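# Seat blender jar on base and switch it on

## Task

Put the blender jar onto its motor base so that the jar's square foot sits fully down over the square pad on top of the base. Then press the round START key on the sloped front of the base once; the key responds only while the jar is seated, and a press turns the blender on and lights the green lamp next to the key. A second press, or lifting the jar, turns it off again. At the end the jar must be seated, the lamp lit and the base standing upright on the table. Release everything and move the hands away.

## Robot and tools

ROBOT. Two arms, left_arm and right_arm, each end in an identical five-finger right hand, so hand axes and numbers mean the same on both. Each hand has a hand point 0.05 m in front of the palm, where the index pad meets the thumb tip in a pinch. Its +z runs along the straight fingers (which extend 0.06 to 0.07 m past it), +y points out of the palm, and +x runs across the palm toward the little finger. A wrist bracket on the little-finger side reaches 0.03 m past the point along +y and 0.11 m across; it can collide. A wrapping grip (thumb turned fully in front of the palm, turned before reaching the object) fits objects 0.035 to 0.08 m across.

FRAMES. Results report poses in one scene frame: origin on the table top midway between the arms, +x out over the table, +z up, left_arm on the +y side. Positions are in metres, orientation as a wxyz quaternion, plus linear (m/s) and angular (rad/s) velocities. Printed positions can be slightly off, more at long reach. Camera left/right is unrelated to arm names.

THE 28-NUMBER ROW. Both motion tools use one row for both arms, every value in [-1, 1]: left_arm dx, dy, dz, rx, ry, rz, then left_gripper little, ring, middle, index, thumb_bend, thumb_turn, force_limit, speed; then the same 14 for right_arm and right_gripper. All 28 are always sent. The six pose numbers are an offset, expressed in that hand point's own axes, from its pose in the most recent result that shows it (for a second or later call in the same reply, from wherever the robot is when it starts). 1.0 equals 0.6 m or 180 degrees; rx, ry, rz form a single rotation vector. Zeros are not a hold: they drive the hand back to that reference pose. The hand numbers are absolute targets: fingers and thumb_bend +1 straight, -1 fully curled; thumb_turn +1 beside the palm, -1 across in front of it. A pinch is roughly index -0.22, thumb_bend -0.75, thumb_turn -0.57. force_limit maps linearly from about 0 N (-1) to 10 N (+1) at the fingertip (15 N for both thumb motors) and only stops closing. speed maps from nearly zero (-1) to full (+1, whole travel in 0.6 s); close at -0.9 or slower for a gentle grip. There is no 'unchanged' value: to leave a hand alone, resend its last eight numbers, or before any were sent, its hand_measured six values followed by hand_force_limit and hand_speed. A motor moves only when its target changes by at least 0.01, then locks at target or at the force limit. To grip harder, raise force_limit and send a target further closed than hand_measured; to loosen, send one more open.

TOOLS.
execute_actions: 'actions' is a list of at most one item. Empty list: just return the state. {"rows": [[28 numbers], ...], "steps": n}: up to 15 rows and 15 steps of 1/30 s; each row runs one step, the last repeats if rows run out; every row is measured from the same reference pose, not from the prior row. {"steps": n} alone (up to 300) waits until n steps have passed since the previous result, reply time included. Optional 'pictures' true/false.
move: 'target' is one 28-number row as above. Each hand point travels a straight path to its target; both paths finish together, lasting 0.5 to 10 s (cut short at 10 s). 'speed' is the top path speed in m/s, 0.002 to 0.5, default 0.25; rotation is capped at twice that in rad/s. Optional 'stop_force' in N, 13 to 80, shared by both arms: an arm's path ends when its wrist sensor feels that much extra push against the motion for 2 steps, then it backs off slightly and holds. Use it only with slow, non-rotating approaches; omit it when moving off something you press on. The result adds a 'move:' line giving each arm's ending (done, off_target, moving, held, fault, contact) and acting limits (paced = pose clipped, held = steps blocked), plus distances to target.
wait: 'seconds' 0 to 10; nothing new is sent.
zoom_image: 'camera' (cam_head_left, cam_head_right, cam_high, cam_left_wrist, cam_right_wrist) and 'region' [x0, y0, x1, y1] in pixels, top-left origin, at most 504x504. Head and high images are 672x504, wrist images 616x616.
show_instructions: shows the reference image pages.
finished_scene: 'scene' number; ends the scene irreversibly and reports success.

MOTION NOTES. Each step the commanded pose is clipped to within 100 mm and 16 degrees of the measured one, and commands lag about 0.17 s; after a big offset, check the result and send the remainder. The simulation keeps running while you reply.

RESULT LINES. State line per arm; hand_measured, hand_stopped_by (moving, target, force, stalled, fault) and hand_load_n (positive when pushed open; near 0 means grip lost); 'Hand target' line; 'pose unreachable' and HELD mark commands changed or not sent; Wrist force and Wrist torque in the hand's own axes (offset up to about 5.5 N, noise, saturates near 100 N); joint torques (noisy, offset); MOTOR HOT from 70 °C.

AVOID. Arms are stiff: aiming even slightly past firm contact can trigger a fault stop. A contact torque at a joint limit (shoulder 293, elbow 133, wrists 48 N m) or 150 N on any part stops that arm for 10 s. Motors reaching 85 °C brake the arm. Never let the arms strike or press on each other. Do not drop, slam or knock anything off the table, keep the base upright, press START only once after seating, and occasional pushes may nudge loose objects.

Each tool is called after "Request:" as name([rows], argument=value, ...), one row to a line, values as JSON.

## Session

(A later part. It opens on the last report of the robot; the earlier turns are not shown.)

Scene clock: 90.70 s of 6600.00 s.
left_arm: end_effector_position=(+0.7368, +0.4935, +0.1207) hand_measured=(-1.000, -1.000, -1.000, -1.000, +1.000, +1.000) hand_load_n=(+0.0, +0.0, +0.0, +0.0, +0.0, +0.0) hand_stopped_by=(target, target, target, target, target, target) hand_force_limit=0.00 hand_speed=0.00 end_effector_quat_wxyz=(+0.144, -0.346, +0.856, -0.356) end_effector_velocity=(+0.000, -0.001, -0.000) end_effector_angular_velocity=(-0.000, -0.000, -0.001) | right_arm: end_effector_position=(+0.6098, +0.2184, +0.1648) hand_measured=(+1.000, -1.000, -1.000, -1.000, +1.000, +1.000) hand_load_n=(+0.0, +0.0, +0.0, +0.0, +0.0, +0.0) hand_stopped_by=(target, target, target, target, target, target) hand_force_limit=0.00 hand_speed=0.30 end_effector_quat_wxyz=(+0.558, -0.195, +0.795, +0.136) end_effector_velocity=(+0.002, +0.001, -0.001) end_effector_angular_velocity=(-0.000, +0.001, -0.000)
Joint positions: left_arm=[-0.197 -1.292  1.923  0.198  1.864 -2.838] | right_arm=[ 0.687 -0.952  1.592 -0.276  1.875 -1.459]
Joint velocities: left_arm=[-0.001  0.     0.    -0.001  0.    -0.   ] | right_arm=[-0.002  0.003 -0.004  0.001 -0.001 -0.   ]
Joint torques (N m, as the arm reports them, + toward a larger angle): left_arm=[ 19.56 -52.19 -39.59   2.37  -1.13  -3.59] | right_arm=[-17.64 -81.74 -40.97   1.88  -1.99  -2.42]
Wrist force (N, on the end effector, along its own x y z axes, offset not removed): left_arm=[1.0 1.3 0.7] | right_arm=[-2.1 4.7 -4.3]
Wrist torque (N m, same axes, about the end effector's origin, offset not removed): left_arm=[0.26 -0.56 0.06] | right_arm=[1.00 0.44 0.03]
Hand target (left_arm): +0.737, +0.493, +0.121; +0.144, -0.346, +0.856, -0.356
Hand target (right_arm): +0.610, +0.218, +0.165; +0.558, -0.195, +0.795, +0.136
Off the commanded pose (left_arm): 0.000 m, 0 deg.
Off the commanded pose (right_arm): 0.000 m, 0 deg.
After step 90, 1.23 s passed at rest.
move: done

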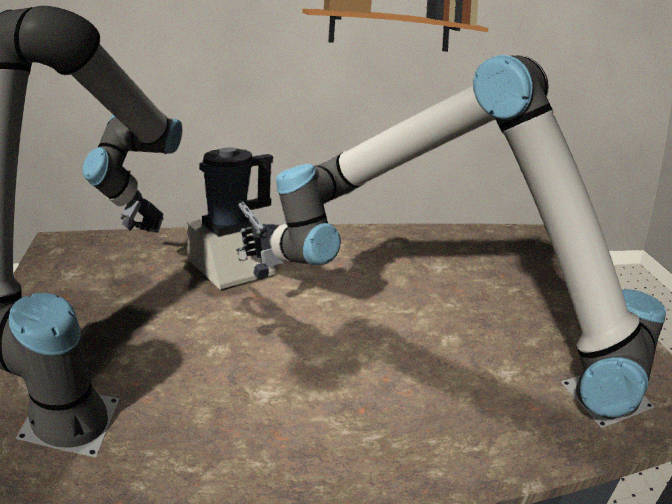

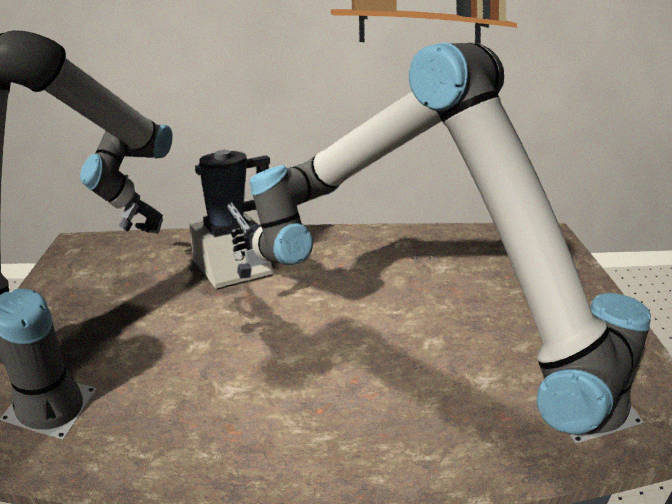

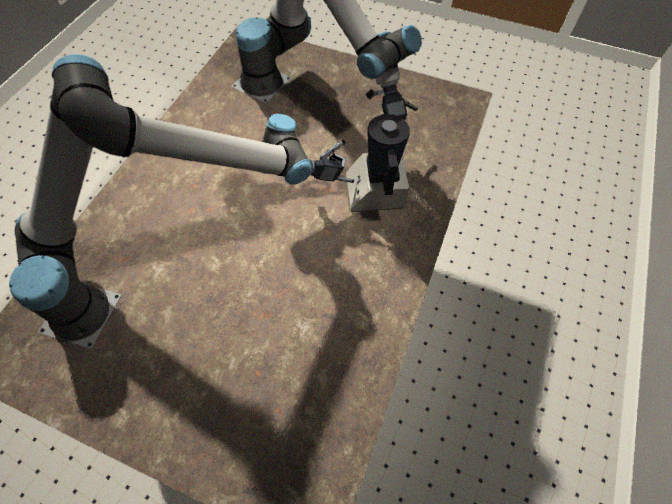

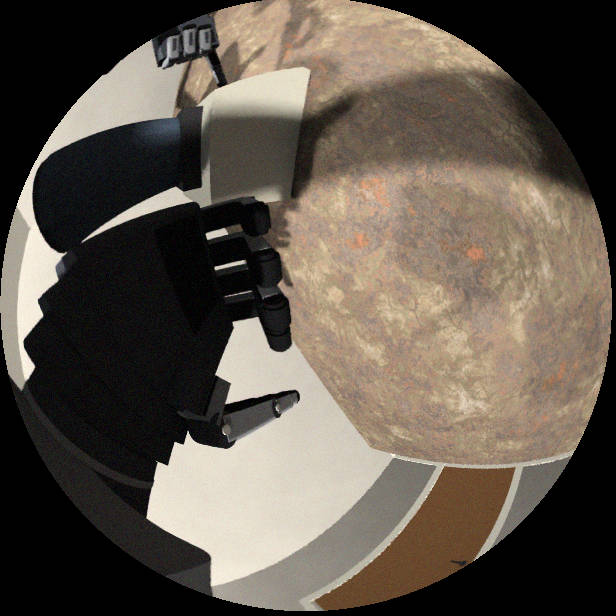

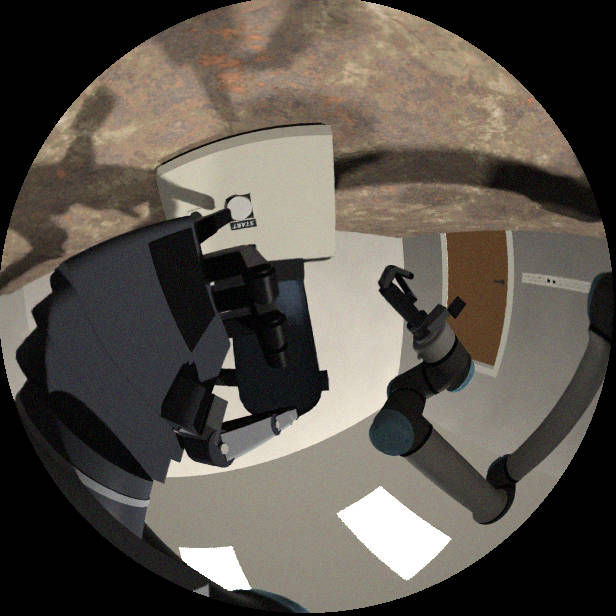

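Request:
move(target=[0,0,0,0,0,0,-1,-1,-1,-1,1,1,0,0, 0.01,0.007,0.016,0,0,0,1,-1,-1,-1,1,1,0,0.3], speed=0.03)

Request:
zoom_image(camera="cam_right_wrist", region=[180,130,320,270])

Scene clock: 94.00 s of 6600.00 s.
left_arm: end_effector_position=(+0.7368, +0.4935, +0.1207) hand_measured=(-1.000, -1.000, -1.000, -1.000, +1.000, +1.000) hand_load_n=(+0.0, +0.0, +0.0, +0.0, +0.0, +0.0) hand_stopped_by=(target, target, target, target, target, target) hand_force_limit=0.00 hand_speed=0.00 end_effector_quat_wxyz=(+0.144, -0.346, +0.856, -0.356) end_effector_velocity=(-0.001, +0.001, -0.001) end_effector_angular_velocity=(+0.002, +0.004, +0.000) | right_arm: end_effector_position=(+0.6140, +0.2251, +0.1562) hand_measured=(+1.000, -1.000, -1.000, -1.000, +1.000, +1.000) hand_load_n=(+0.0, +0.0, +0.0, +0.0, +0.0, +0.0) hand_stopped_by=(target, target, target, target, target, target) hand_force_limit=0.00 hand_speed=0.30 end_effector_quat_wxyz=(+0.558, -0.195, +0.795, +0.136) end_effector_velocity=(+0.002, +0.003, -0.001) end_effector_angular_velocity=(+0.001, -0.002, +0.001)
Joint positions: left_arm=[-0.197 -1.292  1.923  0.198  1.864 -2.838] | right_arm=[ 0.689 -0.933  1.577 -0.28   1.877 -1.458]
Joint velocities: left_arm=[-0.     0.001  0.001  0.002 -0.    -0.   ] | right_arm=[ 0.001  0.006 -0.007 -0.002  0.001 -0.001]
Joint torques (N m, as the arm reports them, + toward a larger angle): left_arm=[ 17.36 -52.6  -37.2    1.95  -0.43  -3.21] | right_arm=[  8.68 -83.62 -43.39  -2.86   3.18   2.58]
Wrist force (N, on the end effector, along its own x y z axes, offset not removed): left_arm=[-1.0 1.9 -1.1] | right_arm=[-1.6 2.7 0.2]
Wrist torque (N m, same axes, about the end effector's origin, offset not removed): left_arm=[0.40 -0.13 -0.03] | right_arm=[0.43 0.36 -0.17]
Hand target (left_arm): +0.737, +0.493, +0.121; +0.144, -0.346, +0.856, -0.356
Hand target (right_arm): +0.614, +0.225, +0.156; +0.558, -0.195, +0.795, +0.136
Off the commanded pose (left_arm): 0.000 m, 0 deg.
Off the commanded pose (right_arm): 0.000 m, 0 deg.
move: done

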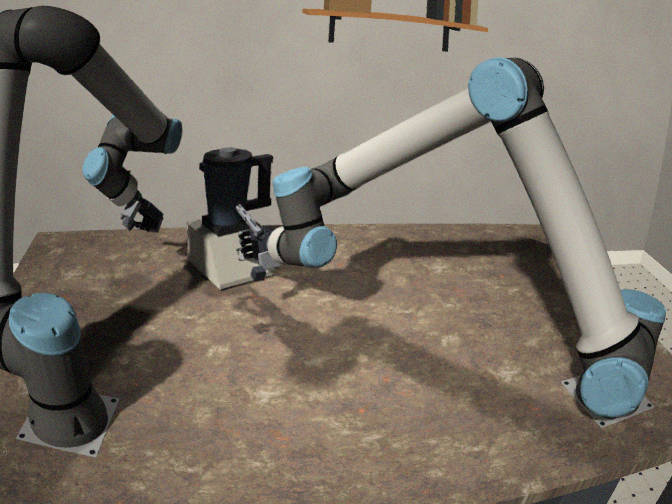

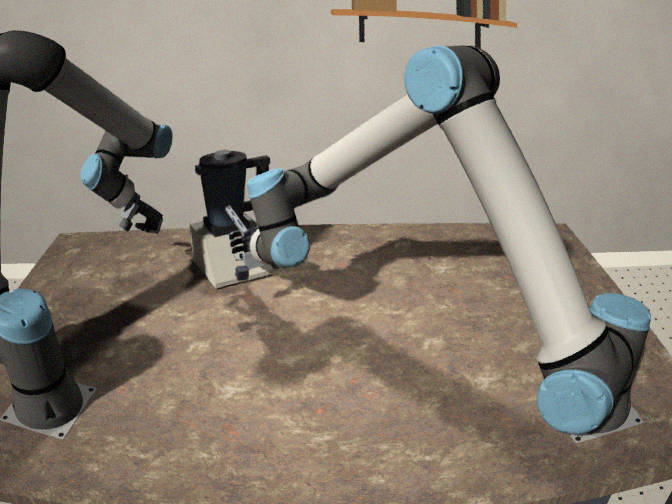

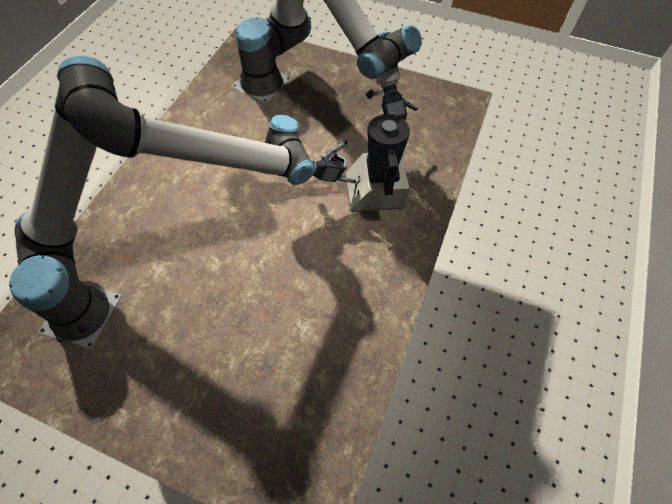

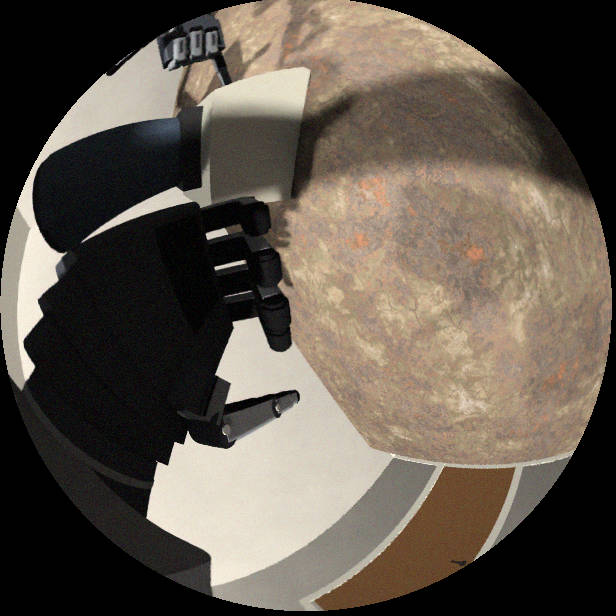

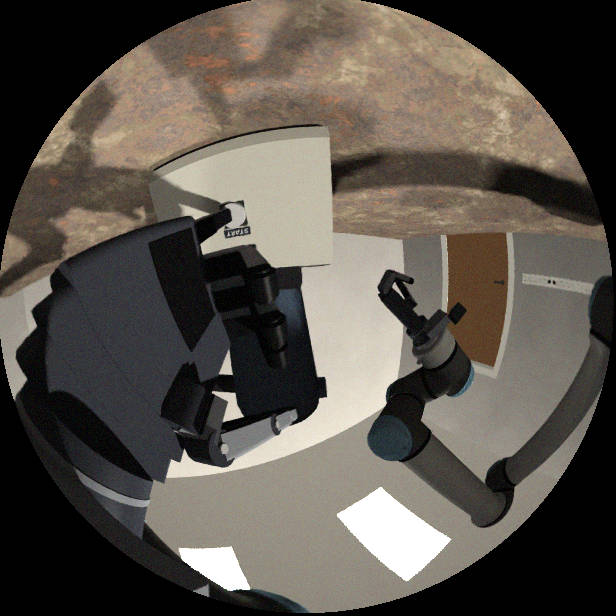

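Region (180, 130, 320, 270) of cam_right_wrist's 616x616 image, scaled by 3.600, with more detail than that image has.

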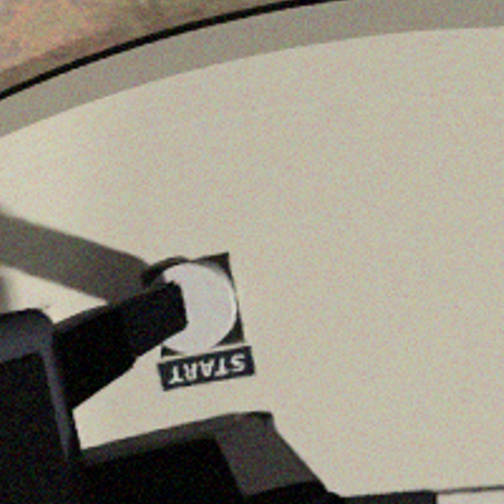

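Request:
move(target=[0,0,0,0,0,0,-1,-1,-1,-1,1,1,0,0, 0,0.004,0.028,0,0,0,1,-1,-1,-1,1,1,0,0.3], speed=0.008, stop_force=13)

Request:
zoom_image(camera="cam_high", region=[320,140,420,220])

Scene clock: 97.03 s of 6600.00 s.
left_arm: end_effector_position=(+0.7368, +0.4935, +0.1207) hand_measured=(-1.000, -1.000, -1.000, -1.000, +1.000, +1.000) hand_load_n=(+0.0, +0.0, +0.0, +0.0, +0.0, +0.0) hand_stopped_by=(target, target, target, target, target, target) hand_force_limit=0.00 hand_speed=0.00 end_effector_quat_wxyz=(+0.144, -0.346, +0.856, -0.356) end_effector_velocity=(+0.000, -0.001, +0.001) end_effector_angular_velocity=(-0.000, -0.001, -0.001) | right_arm: end_effector_position=(+0.6199, +0.2294, +0.1534) hand_measured=(+1.000, -1.000, -1.000, -1.000, +1.000, +1.000) hand_load_n=(+0.5, +0.0, +0.0, +0.0, +0.0, +0.0) hand_stopped_by=(target, target, target, target, target, target) hand_force_limit=0.00 hand_speed=0.30 end_effector_quat_wxyz=(+0.558, -0.195, +0.795, +0.136) end_effector_velocity=(-0.002, -0.001, +0.002) end_effector_angular_velocity=(+0.002, -0.002, +0.000)
Joint positions: left_arm=[-0.197 -1.292  1.923  0.198  1.864 -2.838] | right_arm=[ 0.687 -0.921  1.562 -0.276  1.876 -1.458]
Joint velocities: left_arm=[-0.001 -0.001 -0.     0.    -0.    -0.   ] | right_arm=[ 0.001 -0.005  0.007 -0.004  0.    -0.   ]
Joint torques (N m, as the arm reports them, + toward a larger angle): left_arm=[ 18.41 -51.68 -38.34   2.35  -0.42  -3.16] | right_arm=[ -6.13 -98.06 -33.37  -7.3   -1.76  -1.08]
Wrist force (N, on the end effector, along its own x y z axes, offset not removed): left_arm=[-0.4 -0.3 -1.0] | right_arm=[-4.6 0.7 -24.0]
Wrist torque (N m, same axes, about the end effector's origin, offset not removed): left_arm=[0.09 -0.33 -0.06] | right_arm=[2.09 2.25 -0.64]
Hand target (left_arm): +0.737, +0.493, +0.121; +0.144, -0.346, +0.856, -0.356
Hand target (right_arm): +0.620, +0.229, +0.154; +0.558, -0.195, +0.795, +0.136
Off the commanded pose (left_arm): 0.000 m, 0 deg.
Off the commanded pose (right_arm): 0.009 m, 0 deg.
move: contact (right_arm)

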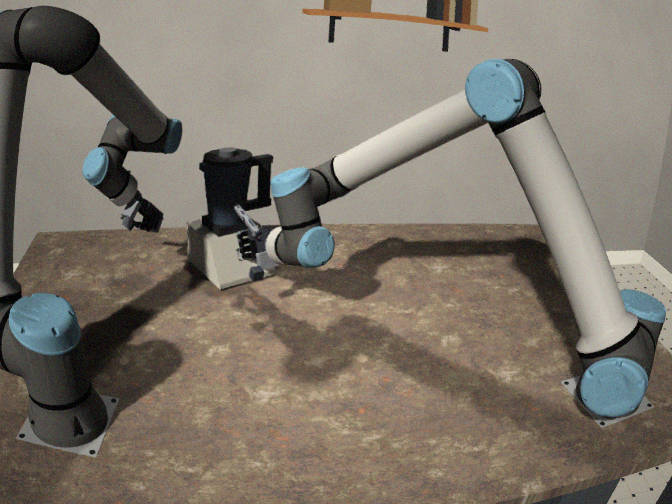

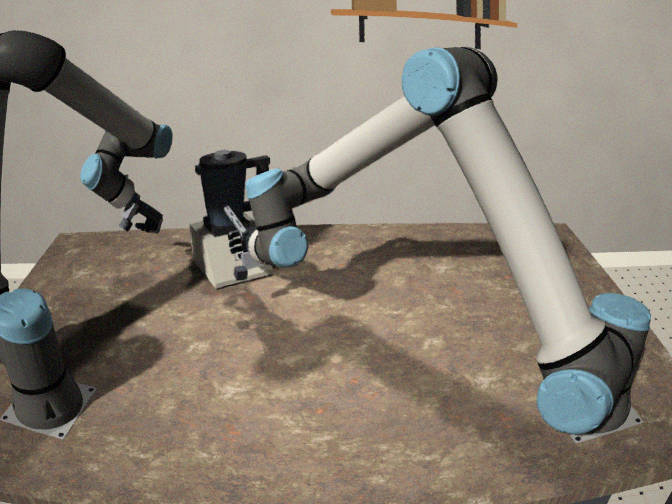

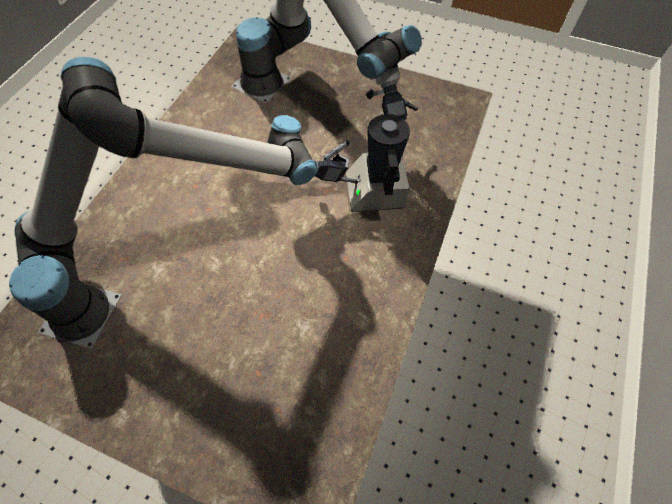

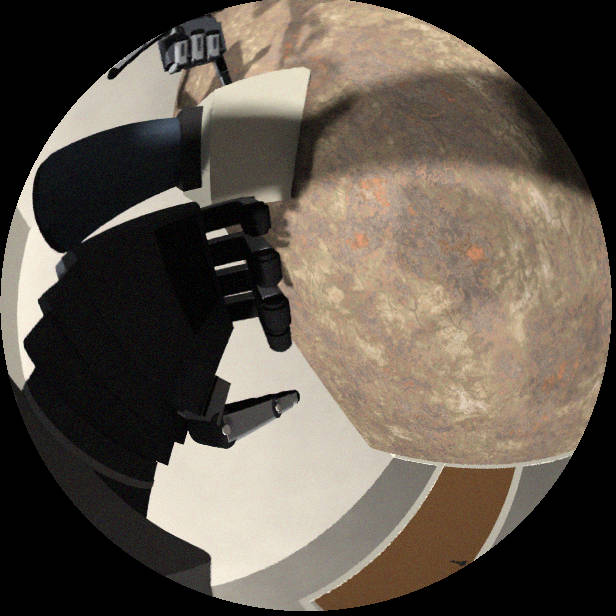

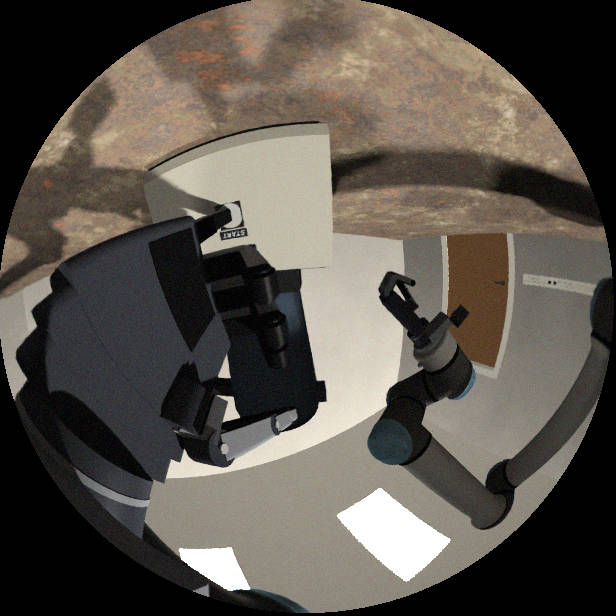

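Region (320, 140, 420, 220) of cam_high's 672x504 image, scaled by 5.040, with more detail than that image has; it fills the top 403 rows of this view, and the rest is white.

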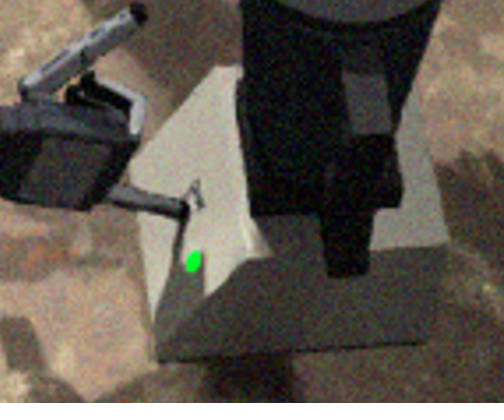

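Lamp lit. Retreating both arms.

Request:
move(target=[0.05,0.05,-0.3,0,0,0,-1,-1,-1,-1,1,1,0,0, 0,-0.3,-0.4,0,0,0,1,-1,-1,-1,1,1,0,0.3], speed=0.25)

Scene clock: 100.43 s of 6600.00 s.
left_arm: end_effector_position=(+0.6121, +0.5797, +0.2266) hand_measured=(-1.000, -1.000, -1.000, -1.000, +1.000, +1.000) hand_load_n=(+0.0, +0.0, +0.0, +0.0, +0.0, +0.0) hand_stopped_by=(target, target, target, target, target, target) hand_force_limit=0.00 hand_speed=0.00 end_effector_quat_wxyz=(+0.144, -0.346, +0.856, -0.356) end_effector_velocity=(-0.002, +0.001, -0.000) end_effector_angular_velocity=(+0.001, +0.002, +0.001) | right_arm: end_effector_position=(+0.5025, -0.0342, +0.2344) hand_measured=(+1.000, -1.000, -1.000, -1.000, +1.000, +1.000) hand_load_n=(+0.0, +0.0, +0.0, +0.0, +0.0, +0.0) hand_stopped_by=(target, target, target, target, target, target) hand_force_limit=0.00 hand_speed=0.30 end_effector_quat_wxyz=(+0.558, -0.195, +0.795, +0.136) end_effector_velocity=(-0.000, -0.001, +0.002) end_effector_angular_velocity=(+0.002, -0.002, +0.001)
Joint positions: left_arm=[-0.114 -1.589  2.054  0.384  1.919 -2.773] | right_arm=[ 0.492 -1.405  2.123 -0.369  1.693 -1.527]
Joint velocities: left_arm=[ 0.001 -0.002  0.002  0.002  0.     0.001] | right_arm=[-0.002 -0.005  0.001  0.001 -0.003 -0.   ]
Joint torques (N m, as the arm reports them, + toward a larger angle): left_arm=[ 21.94 -45.29 -31.9    3.25   2.51   3.63] | right_arm=[-14.67 -60.47 -26.54   1.42  -2.19  -2.01]
Wrist force (N, on the end effector, along its own x y z axes, offset not removed): left_arm=[-2.0 2.6 -3.5] | right_arm=[-1.0 -4.9 2.8]
Wrist torque (N m, same axes, about the end effector's origin, offset not removed): left_arm=[0.65 0.05 -0.02] | right_arm=[-0.80 0.33 -0.36]
Hand target (left_arm): +0.612, +0.580, +0.227; +0.144, -0.346, +0.856, -0.356
Hand target (right_arm): +0.502, -0.034, +0.235; +0.558, -0.195, +0.795, +0.136
Off the commanded pose (left_arm): 0.000 m, 0 deg.
Off the commanded pose (right_arm): 0.001 m, 0 deg.
move: done

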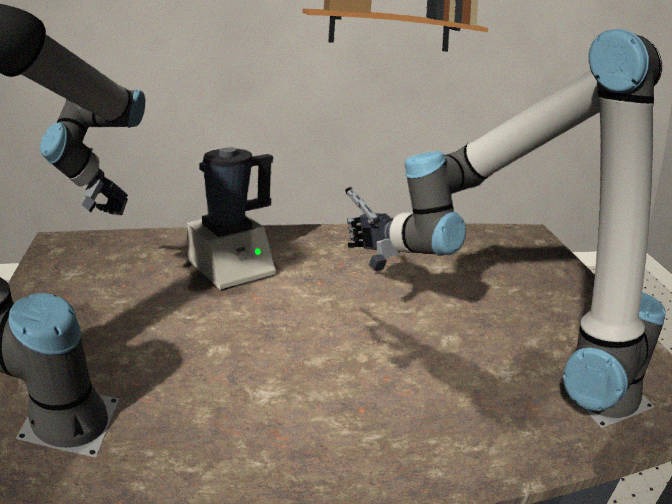

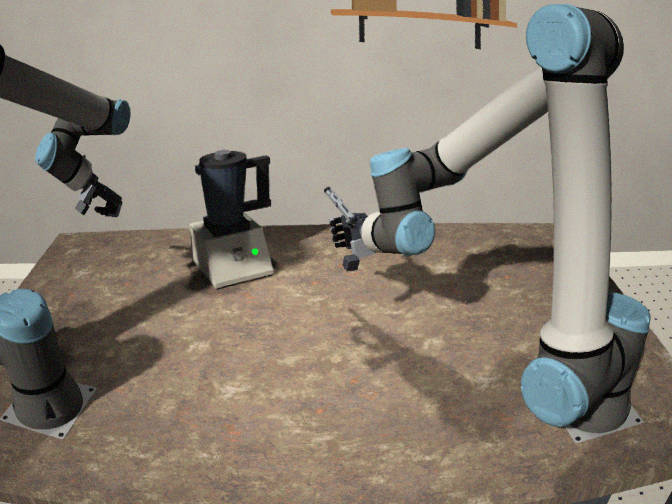

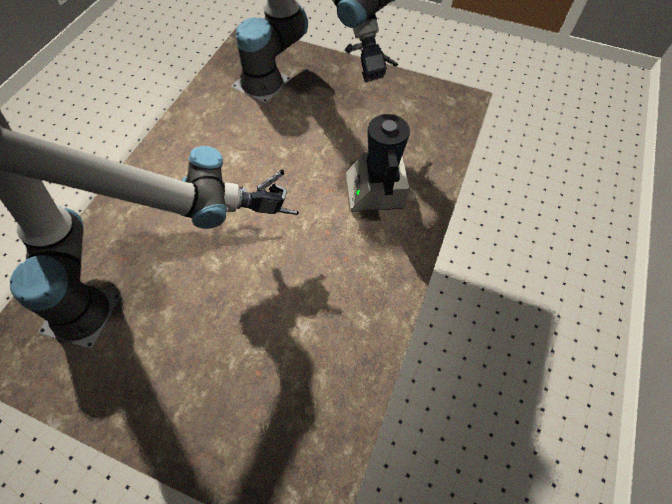

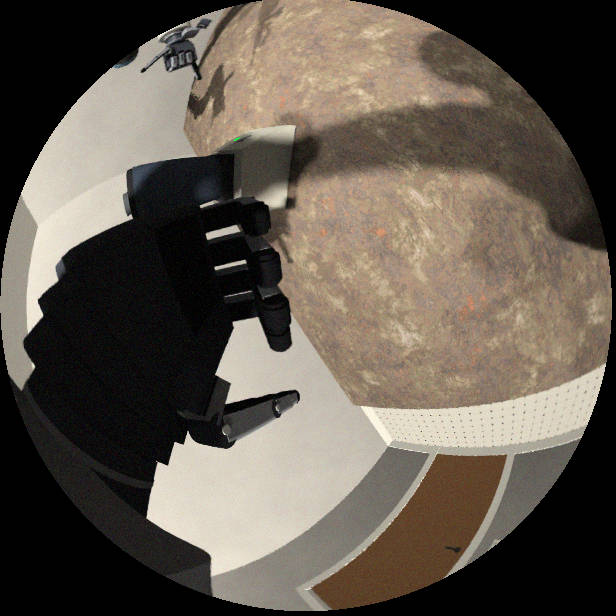

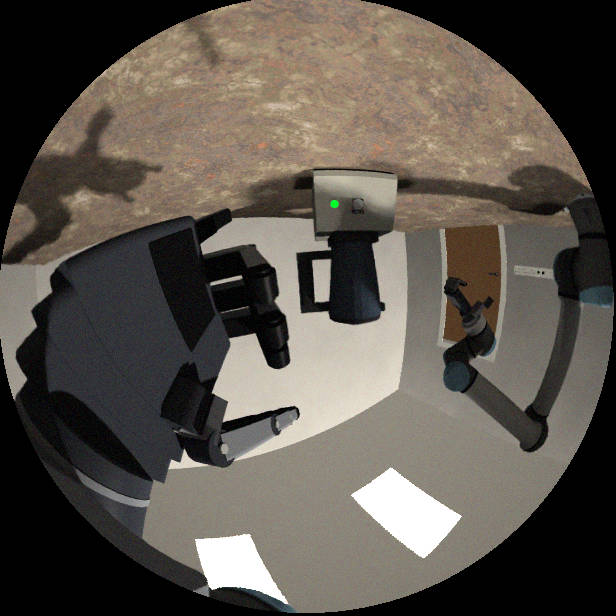

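Request:
finished_scene(scene=2)

The scene is finished: the task was done.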